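## Task

Put the 96-well plate E01 onto site 3 of carrier PC7. It must lie flat between the locators, with its A1 well at the corner labelled A1. Then slide PC7 into rail tracks 13-18 until the lamp behind those tracks comes on, with the carrier resting down in the tracks. E07 and E10 stay in their nests, and sites 1 and 2 stay empty. Finally release everything and move the gripper away.

## Robot and tools

Robot: one arm with six revolute joints and a two-finger gripper. The columns, in order, are waist, shoulder, elbow, wrist pitch, wrist yaw, wrist roll, then gripper opening.

Scene layout: on every labelled item, well A1 sits at the labelled short end, in the corner farthest from the labelled long side. Nests S1, S2 and S3 stand in a line next to the apron, with S1 closest to the arm. E07 (deep-well block) starts in S1, E10 (384-well plate) in S2 and E01 (96-well plate) in S3. Carrier PC7 lies loose on the apron in front of the rails and may be slid and squared up there. Its site 1 is at the handle end. The rails have tracks 1 to 18, with numbers printed on the apron. Seen from the arm's base, track 1 is leftmost. A disturbance may now and then pull on a held part or shove a loose one.

Frame: the scene frame has its origin on the table surface straight under the arm base. +z is up, and +y points left when facing along +x. The base itself may be slightly tilted.

Tool execute_actions, argument actions: a list holding zero or one entry. An empty list only reports the current state. An entry with rows is a motion. rows is a list of 1 to 15 rows, each exactly 7 numbers in [-1, 1]. steps (1 to 15, default 15) sets how many control steps of 1/30 s it runs. Each row covers one step, and the final row repeats if steps outnumber rows. An entry with only steps (up to 300) is a wait: nothing new is commanded, and it returns once that many steps have passed since the previous result. Optional pictures (true/false) decides whether camera images come back; by default they do.

Row numbers 1 to 6 are joint offsets, not poses. They are measured from the joint angles in the most recent result that listed them. Before any such result exists in a scene, or for later calls within one reply, they are measured from wherever the arm is when the action begins. They are never relative to the previous row. Scale: a value of 1.0 equals 1.264 rad waist, 1.32 shoulder, 1.276 elbow, 1.83 wrist pitch, 1.686 wrist yaw, 2.022 wrist roll. Stated joint ranges in rad: waist -2.880 to 2.880, shoulder 0.000 to 3.142, elbow 0.000 to 3.019, wrist pitch -1.693 to 1.571, wrist yaw -1.571 to 1.571, wrist roll -2.094 to 2.094. The true end can differ by up to 0.019 rad either way. A request beyond a stated end by over 0.019 rad makes the whole call get rejected, and nothing is sent. A request beyond the real end is cut to that end, and the result may say "joint sent to its limit", possibly about an earlier action. If that line is absent, it does not prove more travel exists.

Number 7 is the gripper opening, absolute: +1 fully open (0.094 m between pads), -1 closed.

Speed: each step the target for a joint stays within a lead of its measured angle (rad): waist 0.264, shoulder 0.32, elbow 0.276, wrist pitch 0.33, wrist yaw 0.186, wrist roll 0.522. If targets would put the gripper over 70 mm from its measured spot, all targets get pulled back toward the measured angles. Big offsets therefore take several steps, and tiny moves of a few mm may not move the hand at all.

Holding still: sending all-zero offsets does not pause; it steers back to the reference angles, and the arm can sag with each such action. To hold a posture, make the first call of a reply carry the offsets back to the desired angles, use zeros in later calls of that reply, and increase the aim when a joint keeps falling short. Between calls the arm keeps heading to the last row sent until it almost stops or a step is HELD; afterwards only a new action makes it go farther. Fingers that are still moving continue.

Gripping: grip_measured gives finger opening on the command scale; Joint positions gives it in metres. Readings may be off by about 1 mm, consistently within a scene. To hold something, command an opening below grip_measured: roughly 0.03 lower for a firm hold, less for a lighter one. Pad force tops out around 50-62 N, lower on some grippers and on parts thinner than about 2 mm; the first contact may spike higher.

Result lines: Joint positions (rad, then gap in m) and Joint velocities (rad/s, then m/s) in column order; grip_measured; joint torques (total drive output in column order without the gripper, with a fixed offset, scale and noise, so not zero in free air and blurred by friction); "joint command not followed" when a clearance check changed or blocked targets (mounting blocks and posts count as part of the arm); HELD for steps where the row was not wholly sent; MOTOR HOT from 85 °C. At 100 °C an OVER-TEMPERATURE FAULT stops the arm and gripper holding and the arm drops, so avoid holding loads for long.

Tool zoom_image: camera is cam_head_left, cam_head_right or cam_wrist; region is [x0, y0, x1, y1] in pixels of that camera's latest image, origin top-left, at most 504 by 504. Image sizes: head cameras 504x504 (pinhole), wrist 616x616 (fisheye).

Tool finished_scene: argument scene, the current scene number (1 or 2). Replying with no tool call ends everything.

Avoid: dropping parts, knocking anything off the table (this ends the scene), slamming, hard collisions and heavy shoving. Move smoothly, and make sure the end state is stable before finishing.

Each tool is called as a command line: name --argument value for each argument, lists and objects as JSON in quotes; but a table of rows of numbers goes row by row, as --pt "numbers of a row", without its own name.

## Session

execute_actions --actions '[]'

Scene clock: 0.00 s of 6600.00 s.
grip_measured=+1.000
Joint positions: [0.354 1.371 0.778 0.042 1.167 0.938 0.094]
Joint velocities: [ 0.005 -0.005 -0.017 -0.007 -0.007 -0.007  0.   ]
Joint torques (N m, as the arm reports them, + toward a larger angle): no reading
Motor temperatures (°C, as the motors report them): [21 22 25 23 19 22]

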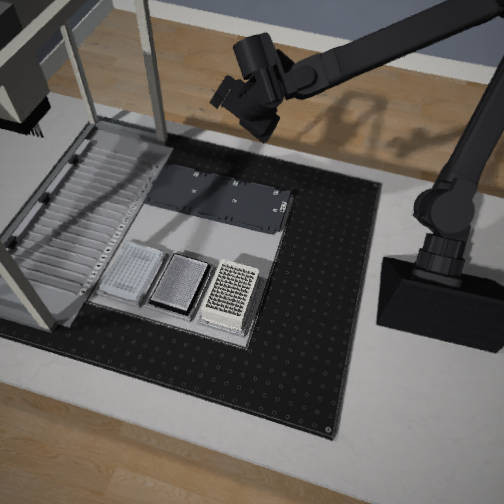

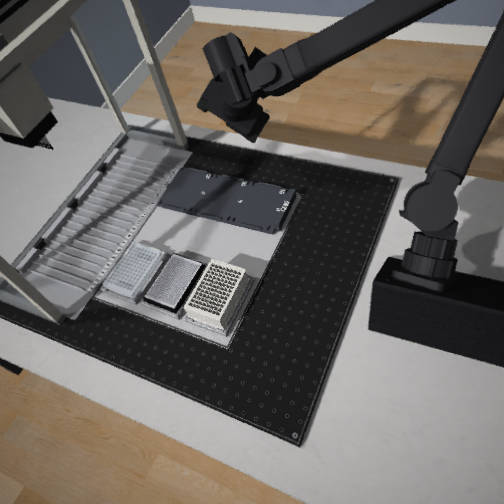

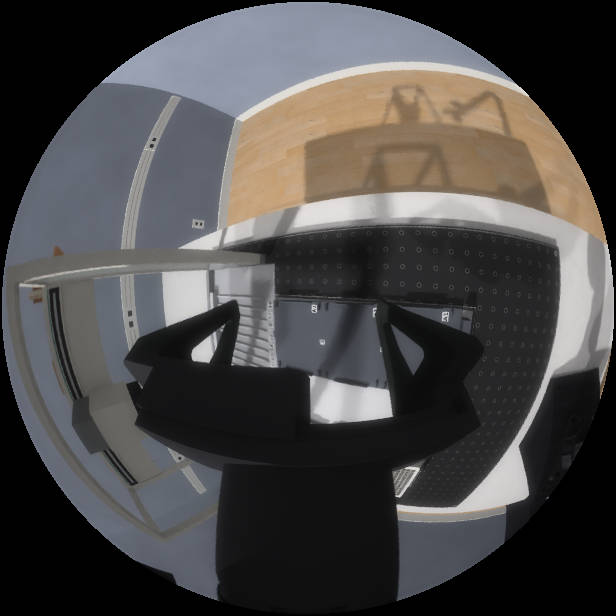

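zoom_image --camera "cam_head_left" --region '[70,220,270,350]'

zoom_image --camera "cam_head_left" --region '[90,130,310,250]'

execute_actions --actions '[{"rows":[[0.01,0.02,0.03,-0.04,-0.02,-0.1,1],[0.02,0.04,0.05,-0.08,-0.04,-0.2,1],[0.03,0.06,0.07,-0.12,-0.06,-0.3,1],[0.04,0.08,0.09,-0.16,-0.08,-0.4,1],[0.05,0.1,0.12,-0.2,-0.1,-0.5,1],[0.06,0.12,0.14,-0.24,-0.12,-0.6,1],[0.07,0.14,0.16,-0.28,-0.14,-0.7,1],[0.08,0.17,0.18,-0.32,-0.16,-0.8,1],[0.09,0.19,0.2,-0.36,-0.18,-0.9,1],[0.1,0.22,0.22,-0.4,-0.2,-1,1],[0.11,0.25,0.24,-0.44,-0.22,-1,1],[0.12,0.28,0.26,-0.48,-0.24,-1,1],[0.13,0.31,0.28,-0.52,-0.26,-1,1],[0.14,0.33,0.3,-0.55,-0.26,-1,1],[0.14,0.35,0.32,-0.57,-0.26,-1,1]]}]' --pictures false

execute_actions --actions '[{"steps":22}]'

Region (70, 220, 270, 350) of cam_head_left's 504x504 image, scaled by 2.520, with more detail than that image has; it fills the top 328 rows of this view, and the rest is white.

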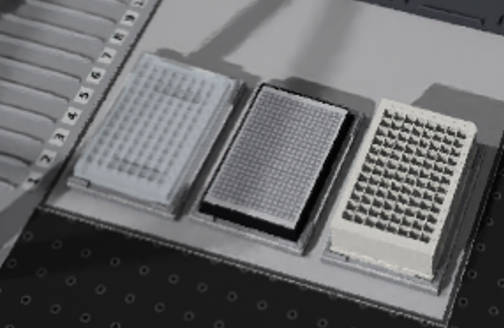

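Region (90, 130, 310, 250) of cam_head_left's 504x504 image, scaled by 2.291, with more detail than that image has; it fills the top 275 rows of this view, and the rest is white.

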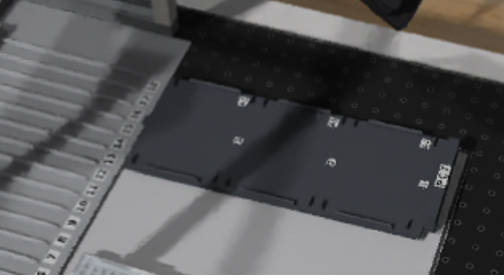

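Scene clock: 6.47 s of 6600.00 s.
grip_measured=+1.000
Joint positions: [ 0.509  1.761  1.111 -0.875  0.734 -0.429  0.094]
Joint velocities: [ 0.386  1.07   0.554 -1.658 -0.11  -2.835  0.   ]
Joint torques (N m, as the arm reports them, + toward a larger angle): [12.42 -7.71 10.4   0.95 -0.1   0.02]
Motor temperatures (°C, as the motors report them): [21 22 26 23 19 22]
Steps of this call (steps 1 to 90: nothing new was sent; then 2.97 s passed at rest; steps 91 to 105: all 15 steps of this action). Readings (joint positions):
91: [0.354 1.371 0.778 0.032 1.153 0.909]
92: [0.354 1.372 0.783 0.001 1.128 0.845]
94: [0.361 1.392 0.808 -0.108 1.066 0.655]
98: [0.405 1.504 0.922 -0.384 0.929 0.262]
105: the state above

Scene clock: 7.20 s of 6600.00 s.
grip_measured=+1.000
Joint positions: [ 0.538  1.851  1.141 -0.984  0.728 -1.07   0.094]
Joint velocities: [-0.005 -0.005 -0.002  0.012 -0.037 -0.066  0.   ]
Joint torques (N m, as the arm reports them, + toward a larger angle): [12.28 -9.99 10.46  0.32 -0.06 -0.08]
Motor temperatures (°C, as the motors report them): [21 22 26 23 19 22]
Steps of this call (steps 1 to 22: the robot went on to your last target). Readings (joint positions):
1: [0.520 1.794 1.126 -0.919 0.731 -0.529]
2: [0.529 1.821 1.133 -0.944 0.730 -0.628]
4: [0.538 1.849 1.134 -0.971 0.728 -0.790]
8: [0.538 1.853 1.136 -0.984 0.728 -0.960]
22: the state above

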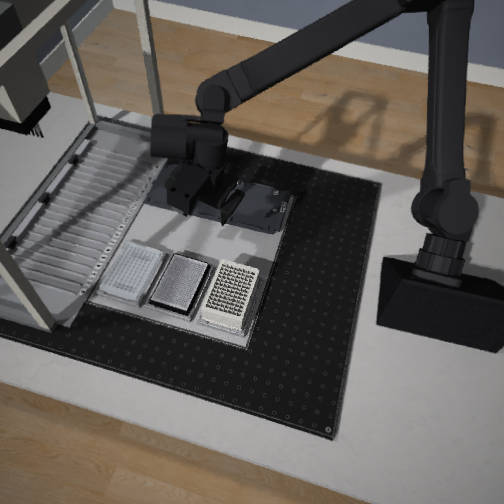

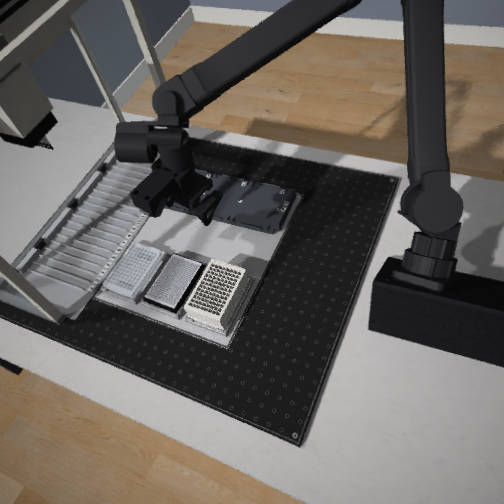

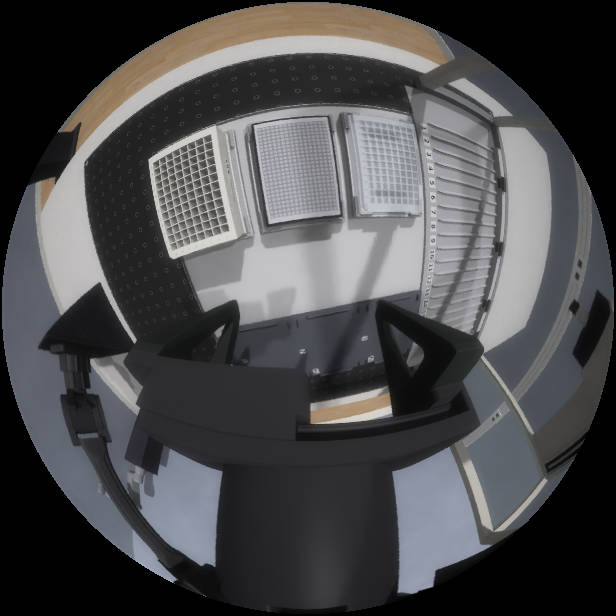

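execute_actions --actions '[{"rows":[[0,0.02,0.05,0.01,0,-0.02,1],[0,0.04,0.07,0.01,0,-0.03,1],[0,0.065,0.09,0.02,0,-0.04,1],[-0.01,0.09,0.11,0.02,0,-0.05,1],[-0.01,0.115,0.13,0.03,0,-0.06,1],[-0.015,0.14,0.155,0.03,0,-0.07,1],[-0.015,0.165,0.18,0.04,0,-0.08,1],[-0.02,0.19,0.2,0.04,0,-0.09,1],[-0.025,0.215,0.22,0.05,0,-0.1,1],[-0.03,0.24,0.24,0.05,0,-0.1,1],[-0.03,0.265,0.26,0.06,0,-0.1,1],[-0.035,0.29,0.28,0.06,0,-0.1,1],[-0.04,0.31,0.3,0.07,0,-0.1,1],[-0.043,0.33,0.32,0.071,0,-0.1,1],[-0.043,0.34,0.335,0.071,0.003,-0.101,1]]}]' --pictures false

execute_actions --actions '[{"steps":15}]'

Scene clock: 11.10 s of 6600.00 s.
grip_measured=+1.000
Joint positions: [ 0.517  2.241  1.496 -0.877  0.728 -1.244  0.094]
Joint velocities: [-0.132  0.894  0.549  0.154  0.007 -0.125  0.   ]
Joint torques (N m, as the arm reports them, + toward a larger angle): [ 14.97 -12.47   9.87   1.35   0.03  -0.08]
Motor temperatures (°C, as the motors report them): [21 22 27 23 19 22]
Steps of this call (steps 1 to 30: the robot went on to your last target; steps 31 to 90: nothing new was sent; then 0.40 s passed at rest; steps 91 to 105: all 15 steps of this action). Readings (joint positions):
91: [0.538 1.851 1.142 -0.984 0.728 -1.079]
92: [0.538 1.854 1.147 -0.984 0.728 -1.087]
94: [0.538 1.878 1.179 -0.982 0.728 -1.110]
98: [0.538 1.998 1.311 -0.946 0.728 -1.172]
105: the state above

Scene clock: 11.60 s of 6600.00 s.
grip_measured=+1.000
Joint positions: [ 0.496  2.314  1.528 -0.867  0.73  -1.265  0.094]
Joint velocities: [ 0.005 -0.005  0.002  0.007  0.007 -0.022  0.   ]
Joint torques (N m, as the arm reports them, + toward a larger angle): [ 16.42 -14.25   9.69   1.31  -0.04  -0.07]
Motor temperatures (°C, as the motors report them): [21 22 27 23 19 22]
Steps of this call (steps 1 to 15: the robot went on to your last target). Readings (joint positions):
1: [0.512 2.267 1.512 -0.872 0.729 -1.248]
2: [0.508 2.288 1.520 -0.869 0.729 -1.252]
4: [0.500 2.309 1.521 -0.867 0.729 -1.257]
8: [0.496 2.314 1.524 -0.867 0.730 -1.263]
15: the state above

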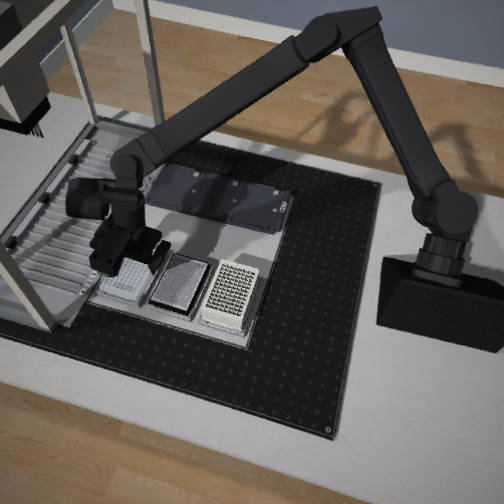

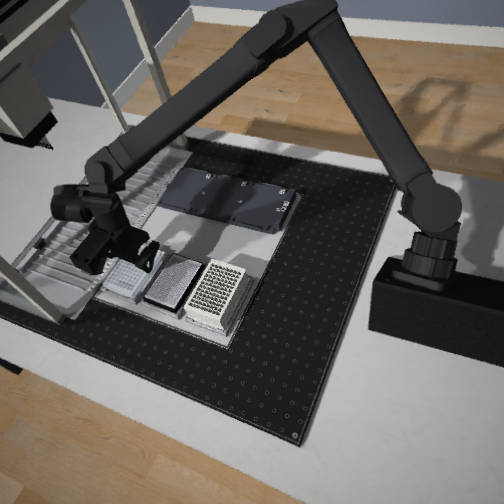

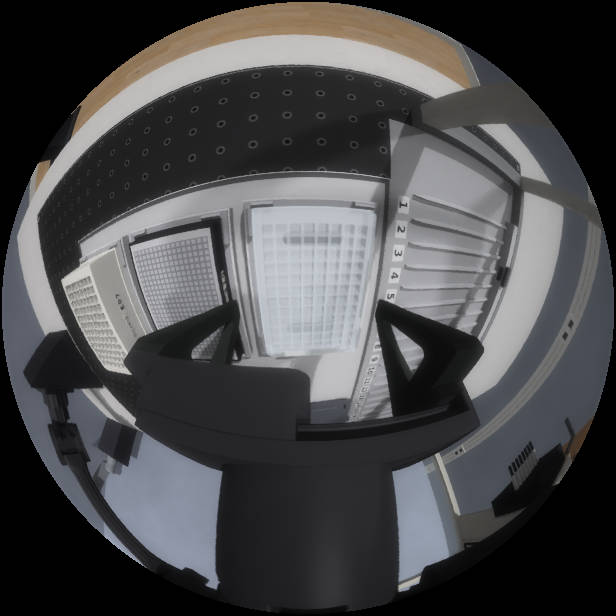

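execute_actions --actions '[{"rows":[[-0.015,0.01,-0.01,0.015,0,-0.01,1],[-0.025,0.02,-0.015,0.025,0,-0.02,1],[-0.036,0.023,-0.022,0.036,0.002,-0.025,1]]}]'

zoom_image --camera "cam_head_right" --region '[70,220,190,320]'

Scene clock: 15.17 s of 6600.00 s.
grip_measured=+1.000
Joint positions: [ 0.464  2.317  1.511 -0.82   0.731 -1.305  0.094]
Joint velocities: [-0.005 -0.005  0.017 -0.007 -0.022 -0.095  0.   ]
Joint torques (N m, as the arm reports them, + toward a larger angle): [ 16.57 -11.13   5.09   1.46  -0.05  -0.08]
Motor temperatures (°C, as the motors report them): [22 22 27 23 19 22]
Steps of this call (steps 1 to 15: the robot went on to your last target; steps 16 to 90: nothing new was sent; then 0.07 s passed at rest; steps 91 to 105: all 15 steps of this action). Readings (joint positions):
91: [0.496 2.314 1.528 -0.866 0.730 -1.268]
92: [0.495 2.314 1.527 -0.859 0.730 -1.273]
94: [0.492 2.314 1.521 -0.836 0.730 -1.285]
98: [0.476 2.316 1.512 -0.822 0.731 -1.298]
105: the state above

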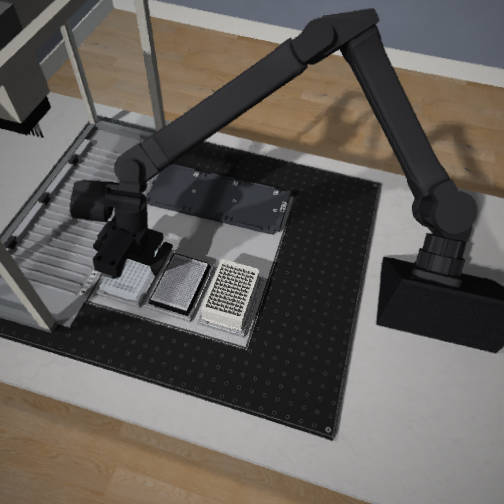

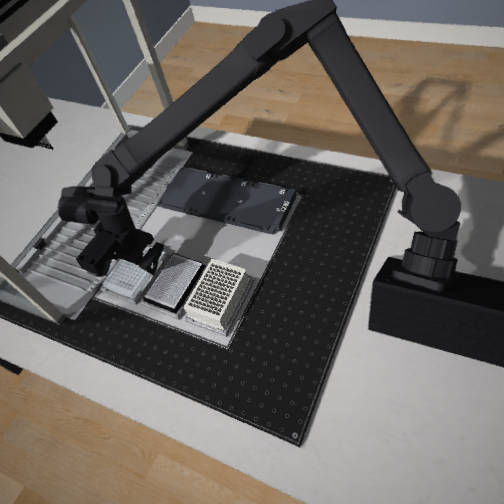

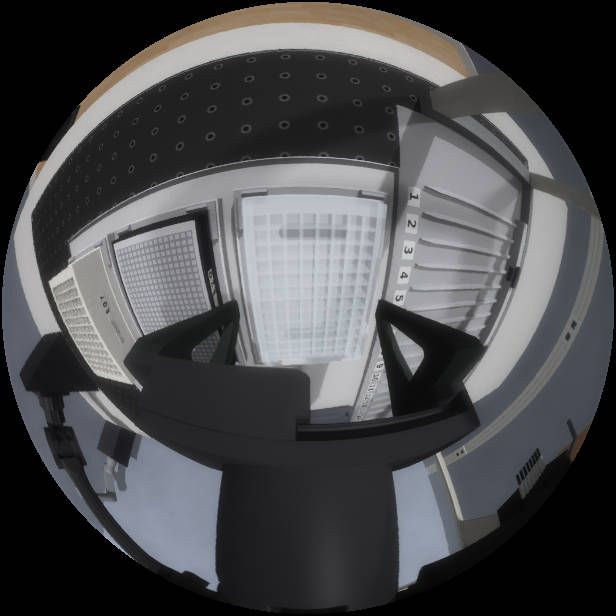

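Region (70, 220, 190, 320) of cam_head_right's 504x504 image, scaled by 4.200, with more detail than that image has.

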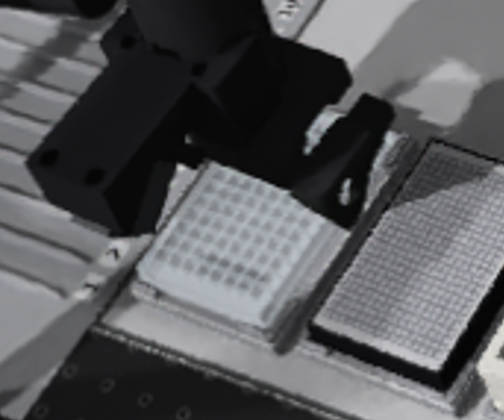

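execute_actions --actions '[{"rows":[[-0.021,0.027,0,0.023,0,-0.007,0.95]]}]' --pictures false

execute_actions --actions '[{"rows":[[0,0,0,0,0,0,0.9],[0,0,0,0,0,0,0.85],[0,0,0,0,0,0,0.8],[0,0,0,0,0,0,0.76],[0,0,0,0,0,0,0.7]]}]'

zoom_image --camera "cam_head_right" --region '[70,220,190,320]'

zoom_image --camera "cam_wrist" --region '[170,140,450,380]'

Scene clock: 18.57 s of 6600.00 s.
grip_measured=+0.952
Joint positions: [ 0.459  2.325  1.511 -0.797  0.731 -1.31   0.092]
Joint velocities: [-0.005 -0.005 -0.032 -0.002  0.007  0.066 -0.001]
Joint torques (N m, as the arm reports them, + toward a larger angle): [ 15.73 -11.23   6.03   1.48  -0.13  -0.08]
Motor temperatures (°C, as the motors report them): [22 22 27 23 19 22]
Steps of this call (steps 1 to 15: the robot went on to your last target; steps 16 to 87: nothing new was sent; steps 88 to 102: all 15 steps of this action). Readings (joint positions):
88: [0.464 2.318 1.511 -0.816 0.731 -1.308]
89: [0.464 2.319 1.511 -0.809 0.731 -1.308]
91: [0.462 2.320 1.511 -0.800 0.731 -1.309]
95: [0.460 2.324 1.511 -0.797 0.731 -1.310]
102: the state above

Scene clock: 19.07 s of 6600.00 s.
grip_measured=+0.702
Joint positions: [ 0.46   2.325  1.511 -0.797  0.732 -1.31   0.08 ]
Joint velocities: [-0.005 -0.005  0.012 -0.007  0.022 -0.022 -0.   ]
Joint torques (N m, as the arm reports them, + toward a larger angle): [ 17.63 -13.15   5.95   0.84  -0.17   0.02]
Motor temperatures (°C, as the motors report them): [22 22 27 23 19 22]
Steps of this call (steps 1 to 15: all 15 steps of this action). Readings (joint positions):
1: [0.459 2.325 1.511 -0.797 0.731 -1.310]
2: [0.459 2.325 1.511 -0.797 0.731 -1.310]
4: [0.459 2.325 1.511 -0.797 0.731 -1.310]
8: [0.460 2.325 1.511 -0.797 0.732 -1.310]
15: the state above

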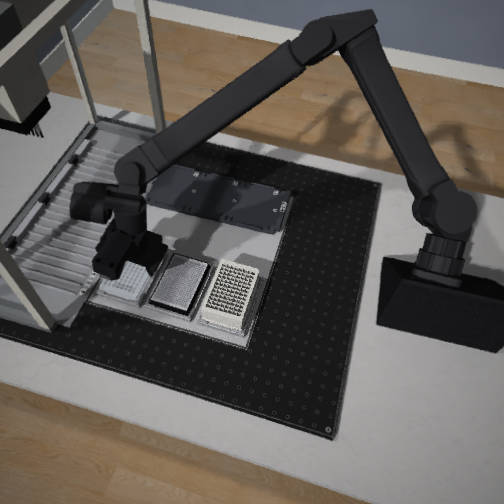

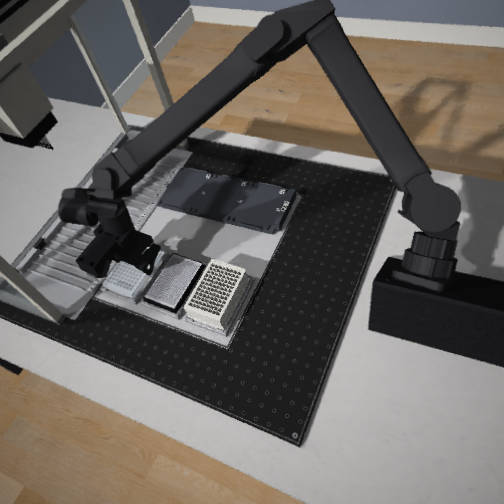

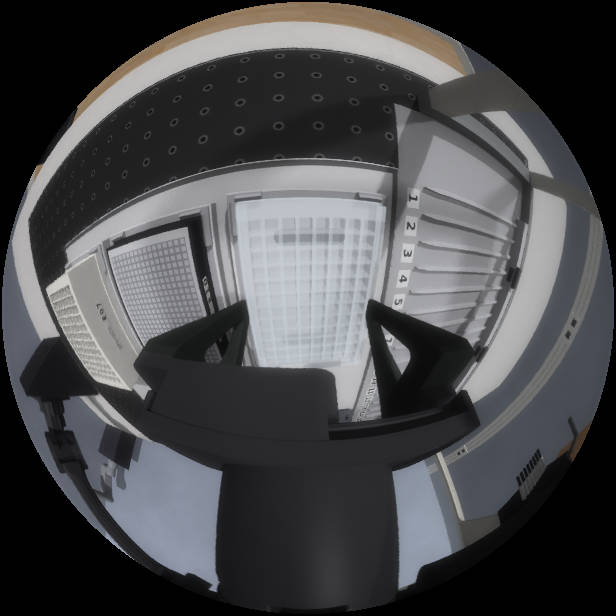

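Region (70, 220, 190, 320) of cam_head_right's 504x504 image, scaled by 4.200, with more detail than that image has.

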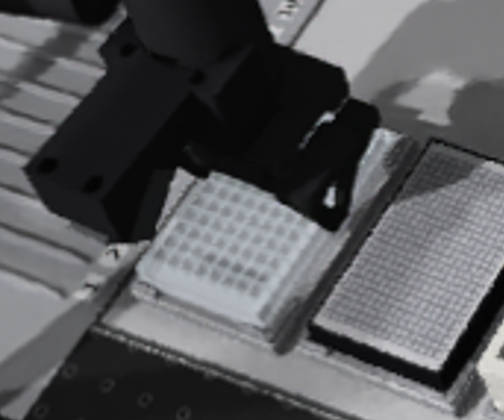

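Region (170, 140, 450, 380) of cam_wrist's 616x616 image, scaled by 1.800, with more detail than that image has; it fills the top 432 rows of this view, and the rest is white.

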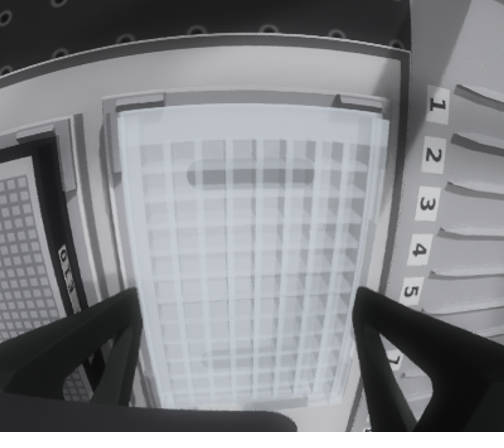

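execute_actions --actions '[{"rows":[[0,0,0,0,0,0,0.95],[0,0,0,0,0,0,0.95],[0,0,0,0,0,0,0.95],[-0.025,0.029,0,0.017,0,-0.006,0.95]]}]'

zoom_image --camera "cam_wrist" --region '[170,140,450,380]'

Scene clock: 21.30 s of 6600.00 s.
grip_measured=+0.949
Joint positions: [ 0.456  2.331  1.511 -0.784  0.732 -1.313  0.092]
Joint velocities: [-0.005  0.005 -0.002 -0.002  0.037 -0.007 -0.   ]
Joint torques (N m, as the arm reports them, + toward a larger angle): [ 14.94 -10.82   6.05   1.49  -0.13  -0.08]
Motor temperatures (°C, as the motors report them): [22 22 27 23 19 22]
Steps of this call (steps 1 to 15: the robot went on to your last target; steps 16 to 52: nothing new was sent; steps 53 to 67: all 15 steps of this action). Readings (joint positions):
53: [0.460 2.325 1.511 -0.797 0.732 -1.310]
54: [0.460 2.325 1.511 -0.797 0.732 -1.310]
56: [0.460 2.326 1.511 -0.795 0.732 -1.311]
60: [0.456 2.331 1.511 -0.785 0.732 -1.313]
67: the state above

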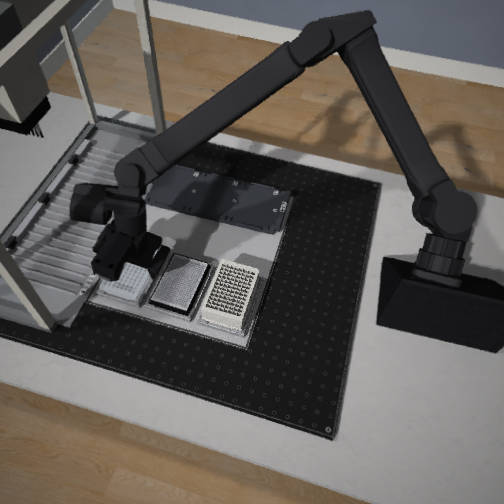

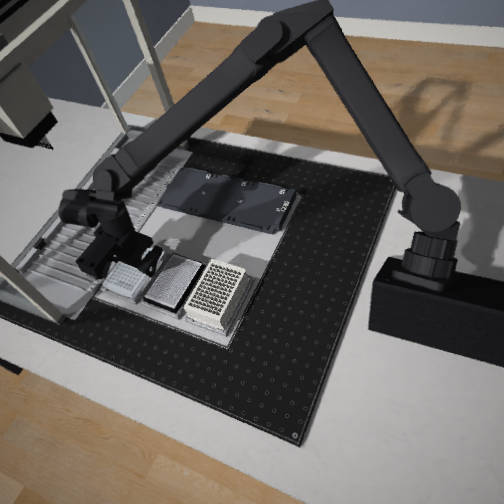

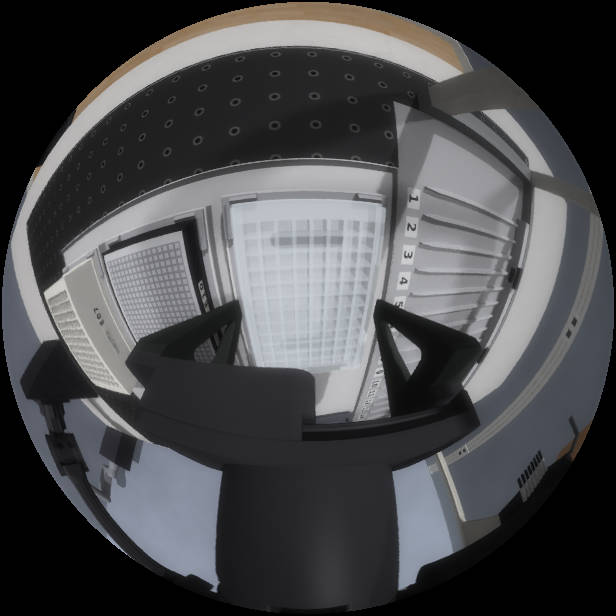

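Region (170, 140, 450, 380) of cam_wrist's 616x616 image, scaled by 1.800, with more detail than that image has; it fills the top 432 rows of this view, and the rest is white.

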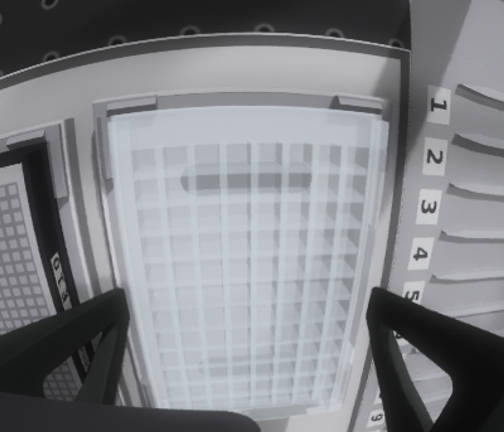

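execute_actions --actions '[{"rows":[[0,0,0,-0.016,0,0.014,1],[0,0,0,-0.016,0,0.014,1],[0,0,0,-0.016,0,0.014,1],[0,0,0,-0.016,0,0.014,1],[0,0,0,-0.016,0,0.014,1],[-0.028,0.02,0,-0.016,0,0.01,1]]}]'

zoom_image --camera "cam_head_right" --region '[70,220,190,320]'

Scene clock: 27.73 s of 6600.00 s.
grip_measured=+1.000
Joint positions: [ 0.439  2.332  1.511 -0.796  0.732 -1.3    0.094]
Joint velocities: [-0.024 -0.005  0.012 -0.007 -0.007 -0.007  0.   ]
Joint torques (N m, as the arm reports them, + toward a larger angle): [ 15.92 -11.23   5.91   0.25  -0.13   0.09]
Motor temperatures (°C, as the motors report them): [22 22 27 23 19 22]
Steps of this call (steps 1 to 15: the robot went on to your last target; steps 16 to 90: nothing new was sent; then 2.93 s passed at rest; steps 91 to 105: all 15 steps of this action). Readings (joint positions):
91: [0.456 2.331 1.511 -0.786 0.732 -1.311]
92: [0.456 2.331 1.511 -0.789 0.732 -1.307]
94: [0.456 2.331 1.511 -0.795 0.732 -1.302]
98: [0.452 2.331 1.511 -0.796 0.732 -1.300]
105: the state above

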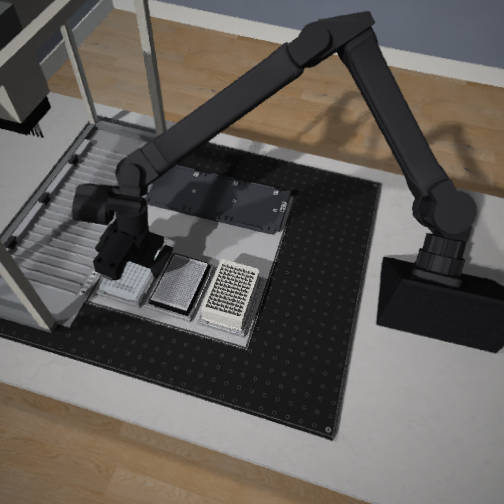

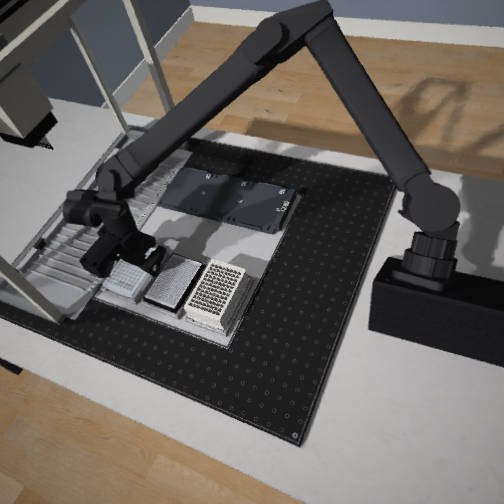

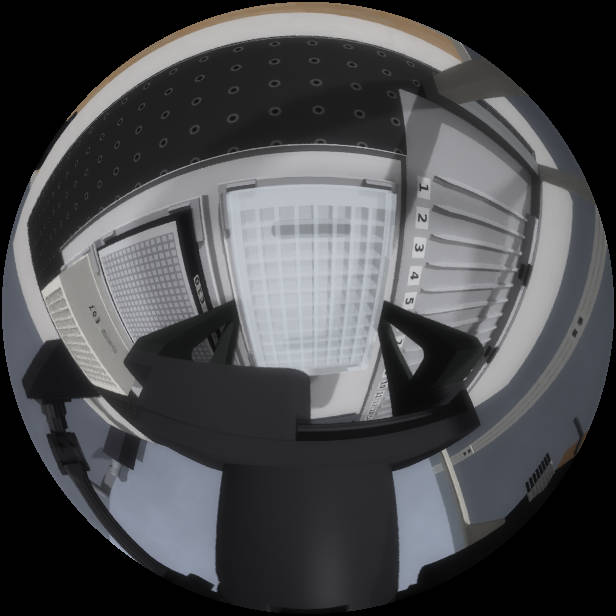

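Region (70, 220, 190, 320) of cam_head_right's 504x504 image, scaled by 4.200, with more detail than that image has.

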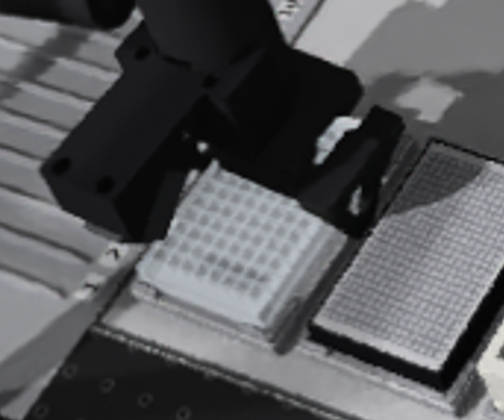

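execute_actions --actions '[{"rows":[[0,0,0,0,0,0,0.95],[0,0,0,0,0,0,0.9],[0,0,0,0,0,0,0.85],[0,0,0,0,0,0,0.8],[0,0,0,0,0,0,0.76],[0,0,0,0,0,0,0.68]]}]'

zoom_image --camera "cam_wrist" --region '[170,140,450,380]'

Scene clock: 29.80 s of 6600.00 s.
grip_measured=+0.894
Joint positions: [ 0.438  2.332  1.511 -0.796  0.732 -1.3    0.089]
Joint velocities: [-0.015 -0.015 -0.017 -0.007  0.007  0.051 -0.003]
Joint torques (N m, as the arm reports them, + toward a larger angle): [ 17.67 -13.16   5.85   0.82  -0.14   0.01]
Motor temperatures (°C, as the motors report them): [22 22 27 23 19 22]
Steps of this call (steps 1 to 15: the robot went on to your last target; steps 16 to 47: nothing new was sent; steps 48 to 62: all 15 steps of this action). Readings (joint positions):
48: [0.438 2.332 1.511 -0.796 0.732 -1.300]
49: [0.438 2.332 1.511 -0.796 0.732 -1.300]
51: [0.438 2.332 1.511 -0.796 0.732 -1.300]
55: [0.438 2.332 1.511 -0.796 0.732 -1.300]
62: the state above

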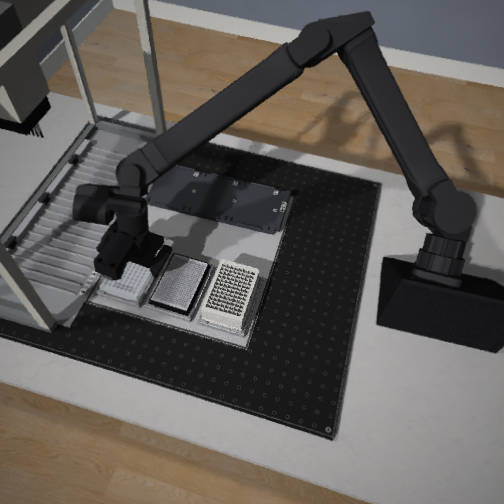

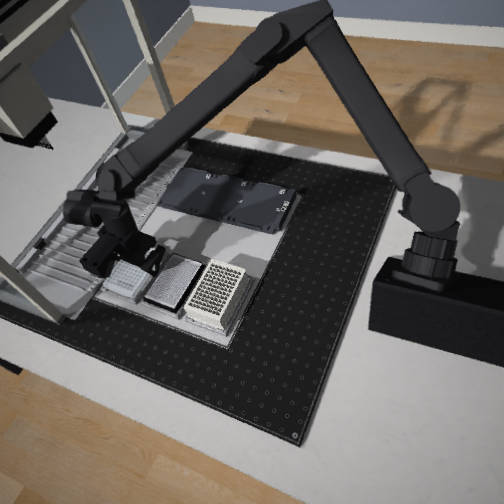

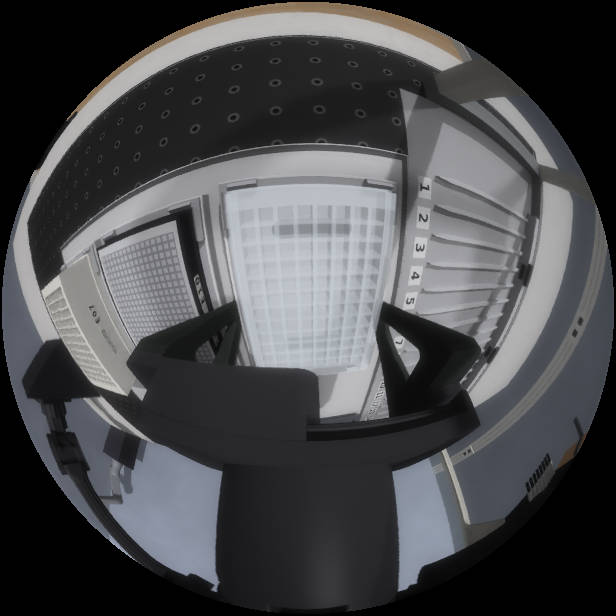

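Region (170, 140, 450, 380) of cam_wrist's 616x616 image, scaled by 1.800, with more detail than that image has; it fills the top 432 rows of this view, and the rest is white.

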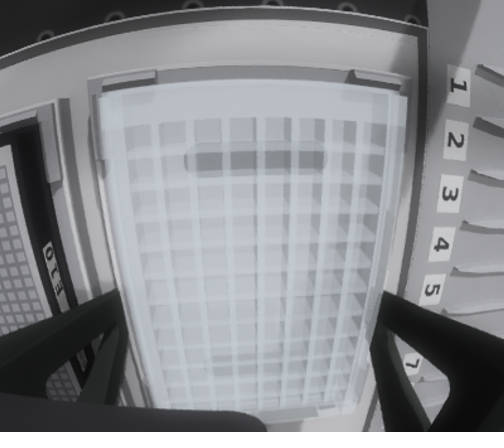

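execute_actions --actions '[{"rows":[[0,0,0,0,0,0,1],[0,0,0,0,0,0,1],[0,0,0,0,0,0,1],[0.028,0,0,0,0,0.009,1]]}]' --pictures false

execute_actions --actions '[{"rows":[[0,0,0,0,0,0,0.95],[0,0,0,0,0,0,0.9],[0,0,0,0,0,0,0.85],[0,0,0,0,0,0,0.8],[0,0,0,0,0,0,0.76],[0,0,0,0,0,0,0.72],[0,0,0,0,0,0,0.68],[0,0,0,0,0,0,0.62]]}]'

zoom_image --camera "cam_wrist" --region '[170,140,450,380]'

Scene clock: 32.10 s of 6600.00 s.
grip_measured=+1.000
Joint positions: [ 0.462  2.332  1.511 -0.796  0.732 -1.292  0.094]
Joint velocities: [ 0.005 -0.005  0.012 -0.017 -0.095  0.051  0.   ]
Joint torques (N m, as the arm reports them, + toward a larger angle): [ 18.46 -12.99   6.     0.86  -0.12   0.12]
Motor temperatures (°C, as the motors report them): [22 22 27 23 19 22]
Steps of this call (steps 1 to 15: the robot went on to your last target; steps 16 to 54: nothing new was sent; steps 55 to 69: all 15 steps of this action). Readings (joint positions):
55: [0.438 2.332 1.511 -0.796 0.732 -1.300]
56: [0.438 2.332 1.511 -0.796 0.732 -1.300]
58: [0.439 2.332 1.511 -0.796 0.732 -1.299]
62: [0.448 2.332 1.511 -0.796 0.732 -1.294]
69: the state above

Scene clock: 32.60 s of 6600.00 s.
grip_measured=+0.691
Joint positions: [ 0.462  2.331  1.512 -0.792  0.732 -1.292  0.079]
Joint velocities: [-0.005 -0.015 -0.007 -0.007  0.037 -0.037 -0.   ]
Joint torques (N m, as the arm reports them, + toward a larger angle): [ 17.62 -13.09   5.93   0.72  -0.14   0.03]
Motor temperatures (°C, as the motors report them): [22 22 27 23 19 22]
Steps of this call (steps 1 to 15: all 15 steps of this action). Readings (joint positions):
1: [0.462 2.332 1.511 -0.796 0.732 -1.292]
2: [0.462 2.332 1.511 -0.796 0.732 -1.292]
4: [0.462 2.332 1.511 -0.795 0.732 -1.292]
8: [0.462 2.331 1.512 -0.792 0.732 -1.292]
15: the state above

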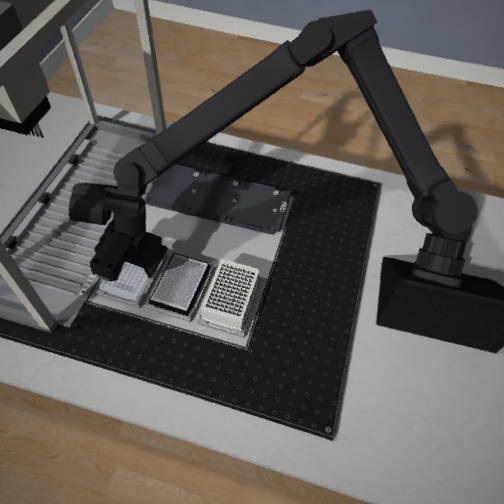

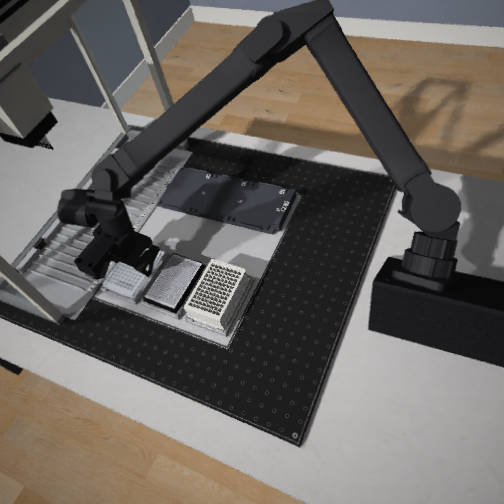

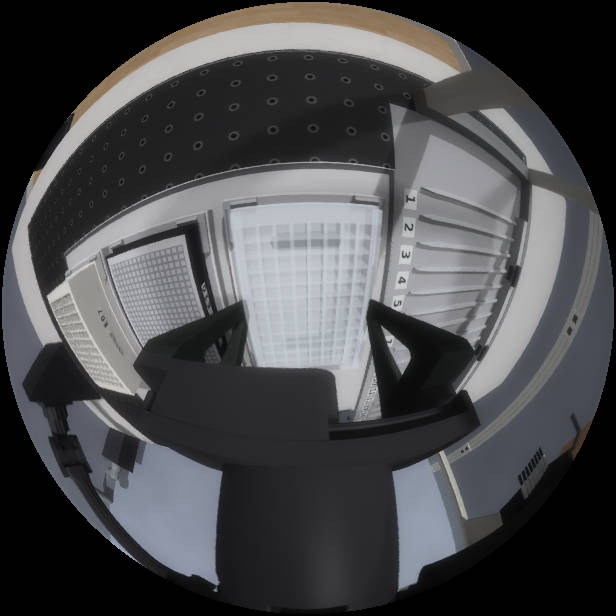

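Region (170, 140, 450, 380) of cam_wrist's 616x616 image, scaled by 1.800, with more detail than that image has; it fills the top 432 rows of this view, and the rest is white.

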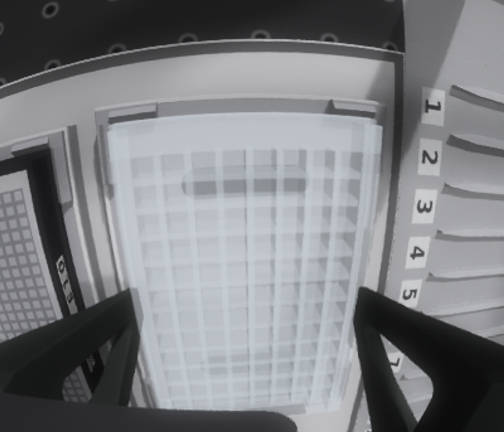

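execute_actions --actions '[{"rows":[[0.012,-0.02,0.032,-0.012,0,0.006,0.64],[0.016,-0.023,0.035,-0.018,0,0.01,0.64],[0.02,-0.026,0.038,-0.024,0,0.014,0.64],[0.024,-0.029,0.041,-0.03,0,0.018,0.64],[0.028,-0.032,0.044,-0.037,0,0.022,0.64],[0.032,-0.036,0.047,-0.044,0,0.026,0.64],[0.036,-0.04,0.05,-0.051,0,0.03,0.64],[0.04,-0.043,0.053,-0.058,0,0.033,0.64],[0.044,-0.046,0.056,-0.066,0,0.036,0.64],[0.048,-0.05,0.06,-0.075,0,0.038,0.64]]}]' --pictures false

execute_actions --actions '[{"steps":8}]'

Scene clock: 36.97 s of 6600.00 s.
grip_measured=+0.691
Joint positions: [ 0.511  2.286  1.542 -0.911  0.731 -1.233  0.079]
Joint velocities: [ 0.093 -0.103  0.085 -0.012  0.037  0.051  0.003]
Joint torques (N m, as the arm reports them, + toward a larger angle): [ 17.92 -14.1    9.97   0.33  -0.07   0.11]
Motor temperatures (°C, as the motors report them): [22 23 27 23 19 22]
Steps of this call (steps 1 to 15: the robot went on to your last target; steps 16 to 90: nothing new was sent; then 0.87 s passed at rest; steps 91 to 105: all 15 steps of this action). Readings (joint positions):
91: [0.462 2.330 1.514 -0.792 0.732 -1.292]
92: [0.462 2.330 1.515 -0.795 0.732 -1.291]
94: [0.464 2.330 1.520 -0.806 0.731 -1.285]
98: [0.476 2.322 1.530 -0.853 0.731 -1.262]
105: the state above

Scene clock: 37.23 s of 6600.00 s.
grip_measured=+0.691
Joint positions: [ 0.516  2.28   1.549 -0.911  0.731 -1.226  0.079]
Joint velocities: [-0.015 -0.005 -0.012 -0.017  0.022  0.007  0.001]
Joint torques (N m, as the arm reports them, + toward a larger angle): [ 18.01 -14.16   9.89   0.25  -0.07   0.09]
Motor temperatures (°C, as the motors report them): [22 23 27 23 19 22]
Steps of this call (steps 1 to 8: the robot went on to your last target). Readings (joint positions):
1: [0.514 2.283 1.545 -0.911 0.731 -1.231]
2: [0.516 2.282 1.546 -0.911 0.731 -1.230]
4: [0.516 2.280 1.548 -0.911 0.731 -1.227]
8: the state above

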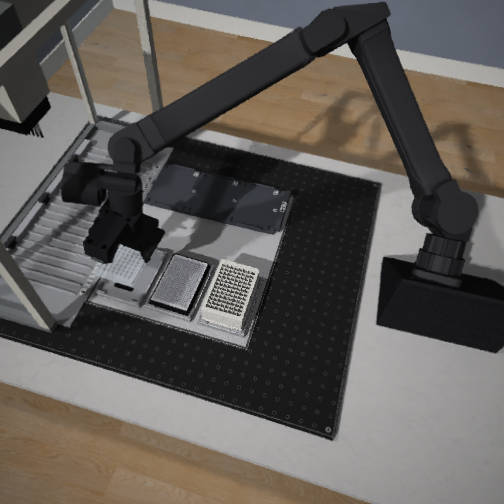

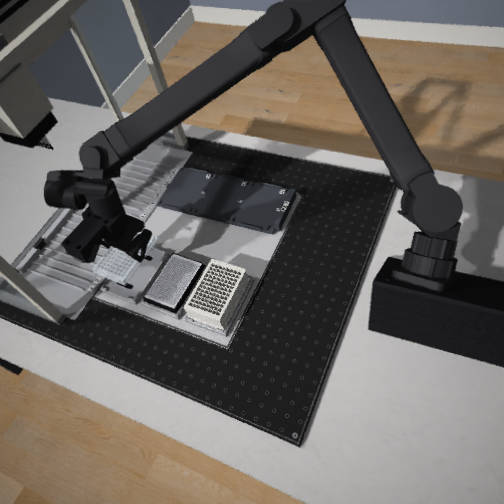

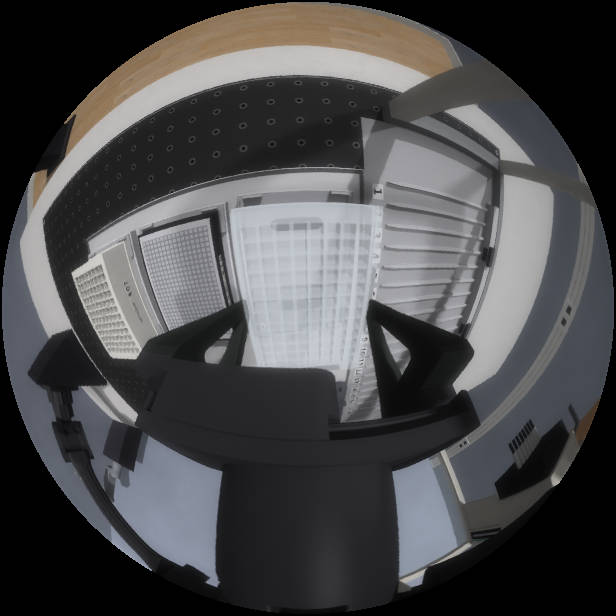

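execute_actions --actions '[{"rows":[[-0.01,-0.02,-0.01,0,0,-0.02,0.64],[-0.025,-0.035,-0.015,0,0,-0.04,0.64],[-0.04,-0.05,-0.02,0.01,0,-0.06,0.64],[-0.06,-0.07,-0.025,0.01,0,-0.075,0.64],[-0.08,-0.09,-0.03,0.01,0,-0.09,0.64],[-0.1,-0.11,-0.035,0.01,0,-0.105,0.64],[-0.12,-0.13,-0.04,0.015,0,-0.12,0.64],[-0.14,-0.15,-0.045,0.015,0,-0.135,0.64],[-0.16,-0.17,-0.05,0.015,-0.005,-0.15,0.64],[-0.18,-0.19,-0.055,0.02,-0.005,-0.165,0.64],[-0.195,-0.205,-0.06,0.02,-0.005,-0.18,0.64],[-0.21,-0.22,-0.065,0.023,-0.01,-0.195,0.64],[-0.222,-0.23,-0.07,0.023,-0.01,-0.21,0.64],[-0.232,-0.24,-0.075,0.023,-0.012,-0.21,0.64],[-0.24,-0.245,-0.075,0.023,-0.012,-0.21,0.64]]}]' --pictures false

execute_actions --actions '[{"steps":18}]'

zoom_image --camera "cam_wrist" --region '[170,140,450,380]'

Scene clock: 41.30 s of 6600.00 s.
grip_measured=+0.691
Joint positions: [ 0.313  2.068  1.486 -0.901  0.717 -1.498  0.079]
Joint velocities: [-0.708 -0.728 -0.139  0.085 -0.081 -0.608 -0.   ]
Joint torques (N m, as the arm reports them, + toward a larger angle): [ 15.05 -14.27   5.07   1.39  -0.23  -0.06]
Motor temperatures (°C, as the motors report them): [22 23 27 23 19 22]
Steps of this call (steps 1 to 15: the robot went on to your last target; steps 16 to 90: nothing new was sent; then 0.57 s passed at rest; steps 91 to 105: all 15 steps of this action). Readings (joint positions):
91: [0.516 2.280 1.549 -0.911 0.731 -1.229]
92: [0.516 2.279 1.548 -0.911 0.731 -1.241]
94: [0.509 2.267 1.537 -0.910 0.731 -1.279]
98: [0.463 2.214 1.510 -0.910 0.730 -1.355]
105: the state above

Scene clock: 41.90 s of 6600.00 s.
grip_measured=+0.691
Joint positions: [ 0.199  1.934  1.462 -0.885  0.713 -1.639  0.079]
Joint velocities: [ 0.015  0.005 -0.027 -0.007  0.007 -0.051 -0.001]
Joint torques (N m, as the arm reports them, + toward a larger angle): [ 17.4  -10.4    5.4    1.33  -0.24  -0.08]
Motor temperatures (°C, as the motors report them): [22 23 27 23 19 22]
Steps of this call (steps 1 to 18: the robot went on to your last target). Readings (joint positions):
1: [0.289 2.043 1.481 -0.897 0.715 -1.521]
2: [0.264 2.018 1.476 -0.893 0.714 -1.544]
4: [0.220 1.976 1.471 -0.890 0.714 -1.580]
8: [0.182 1.934 1.471 -0.885 0.714 -1.616]
18: the state above

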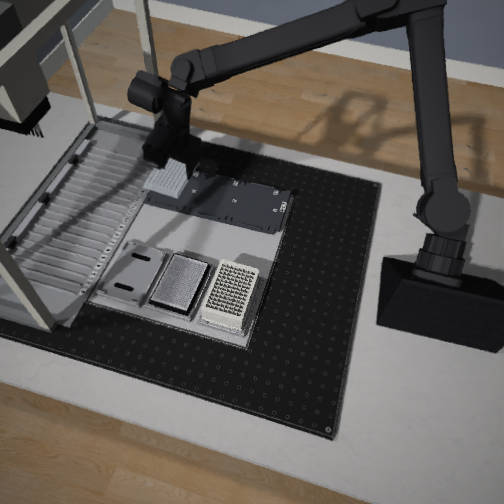

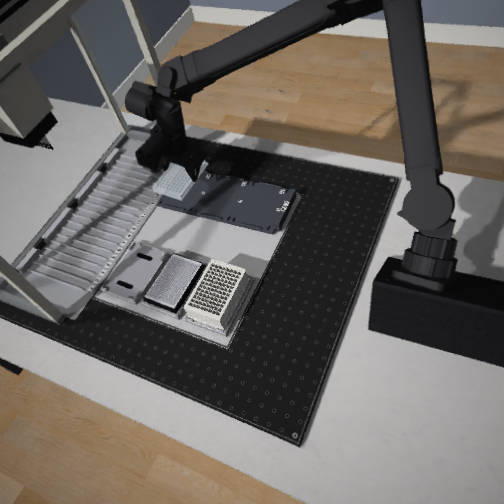

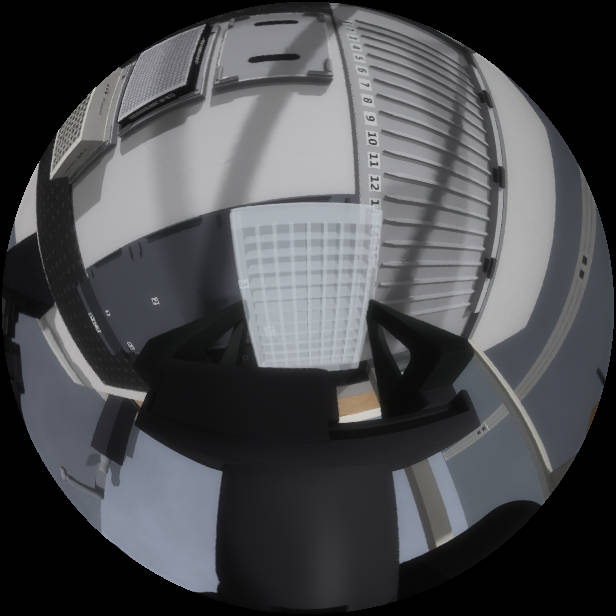

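Region (170, 140, 450, 380) of cam_wrist's 616x616 image, scaled by 1.800, with more detail than that image has; it fills the top 432 rows of this view, and the rest is white.

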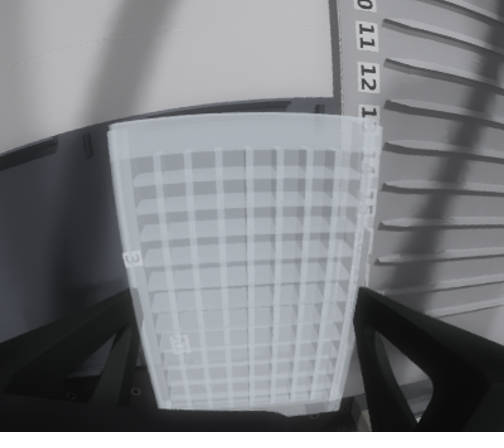

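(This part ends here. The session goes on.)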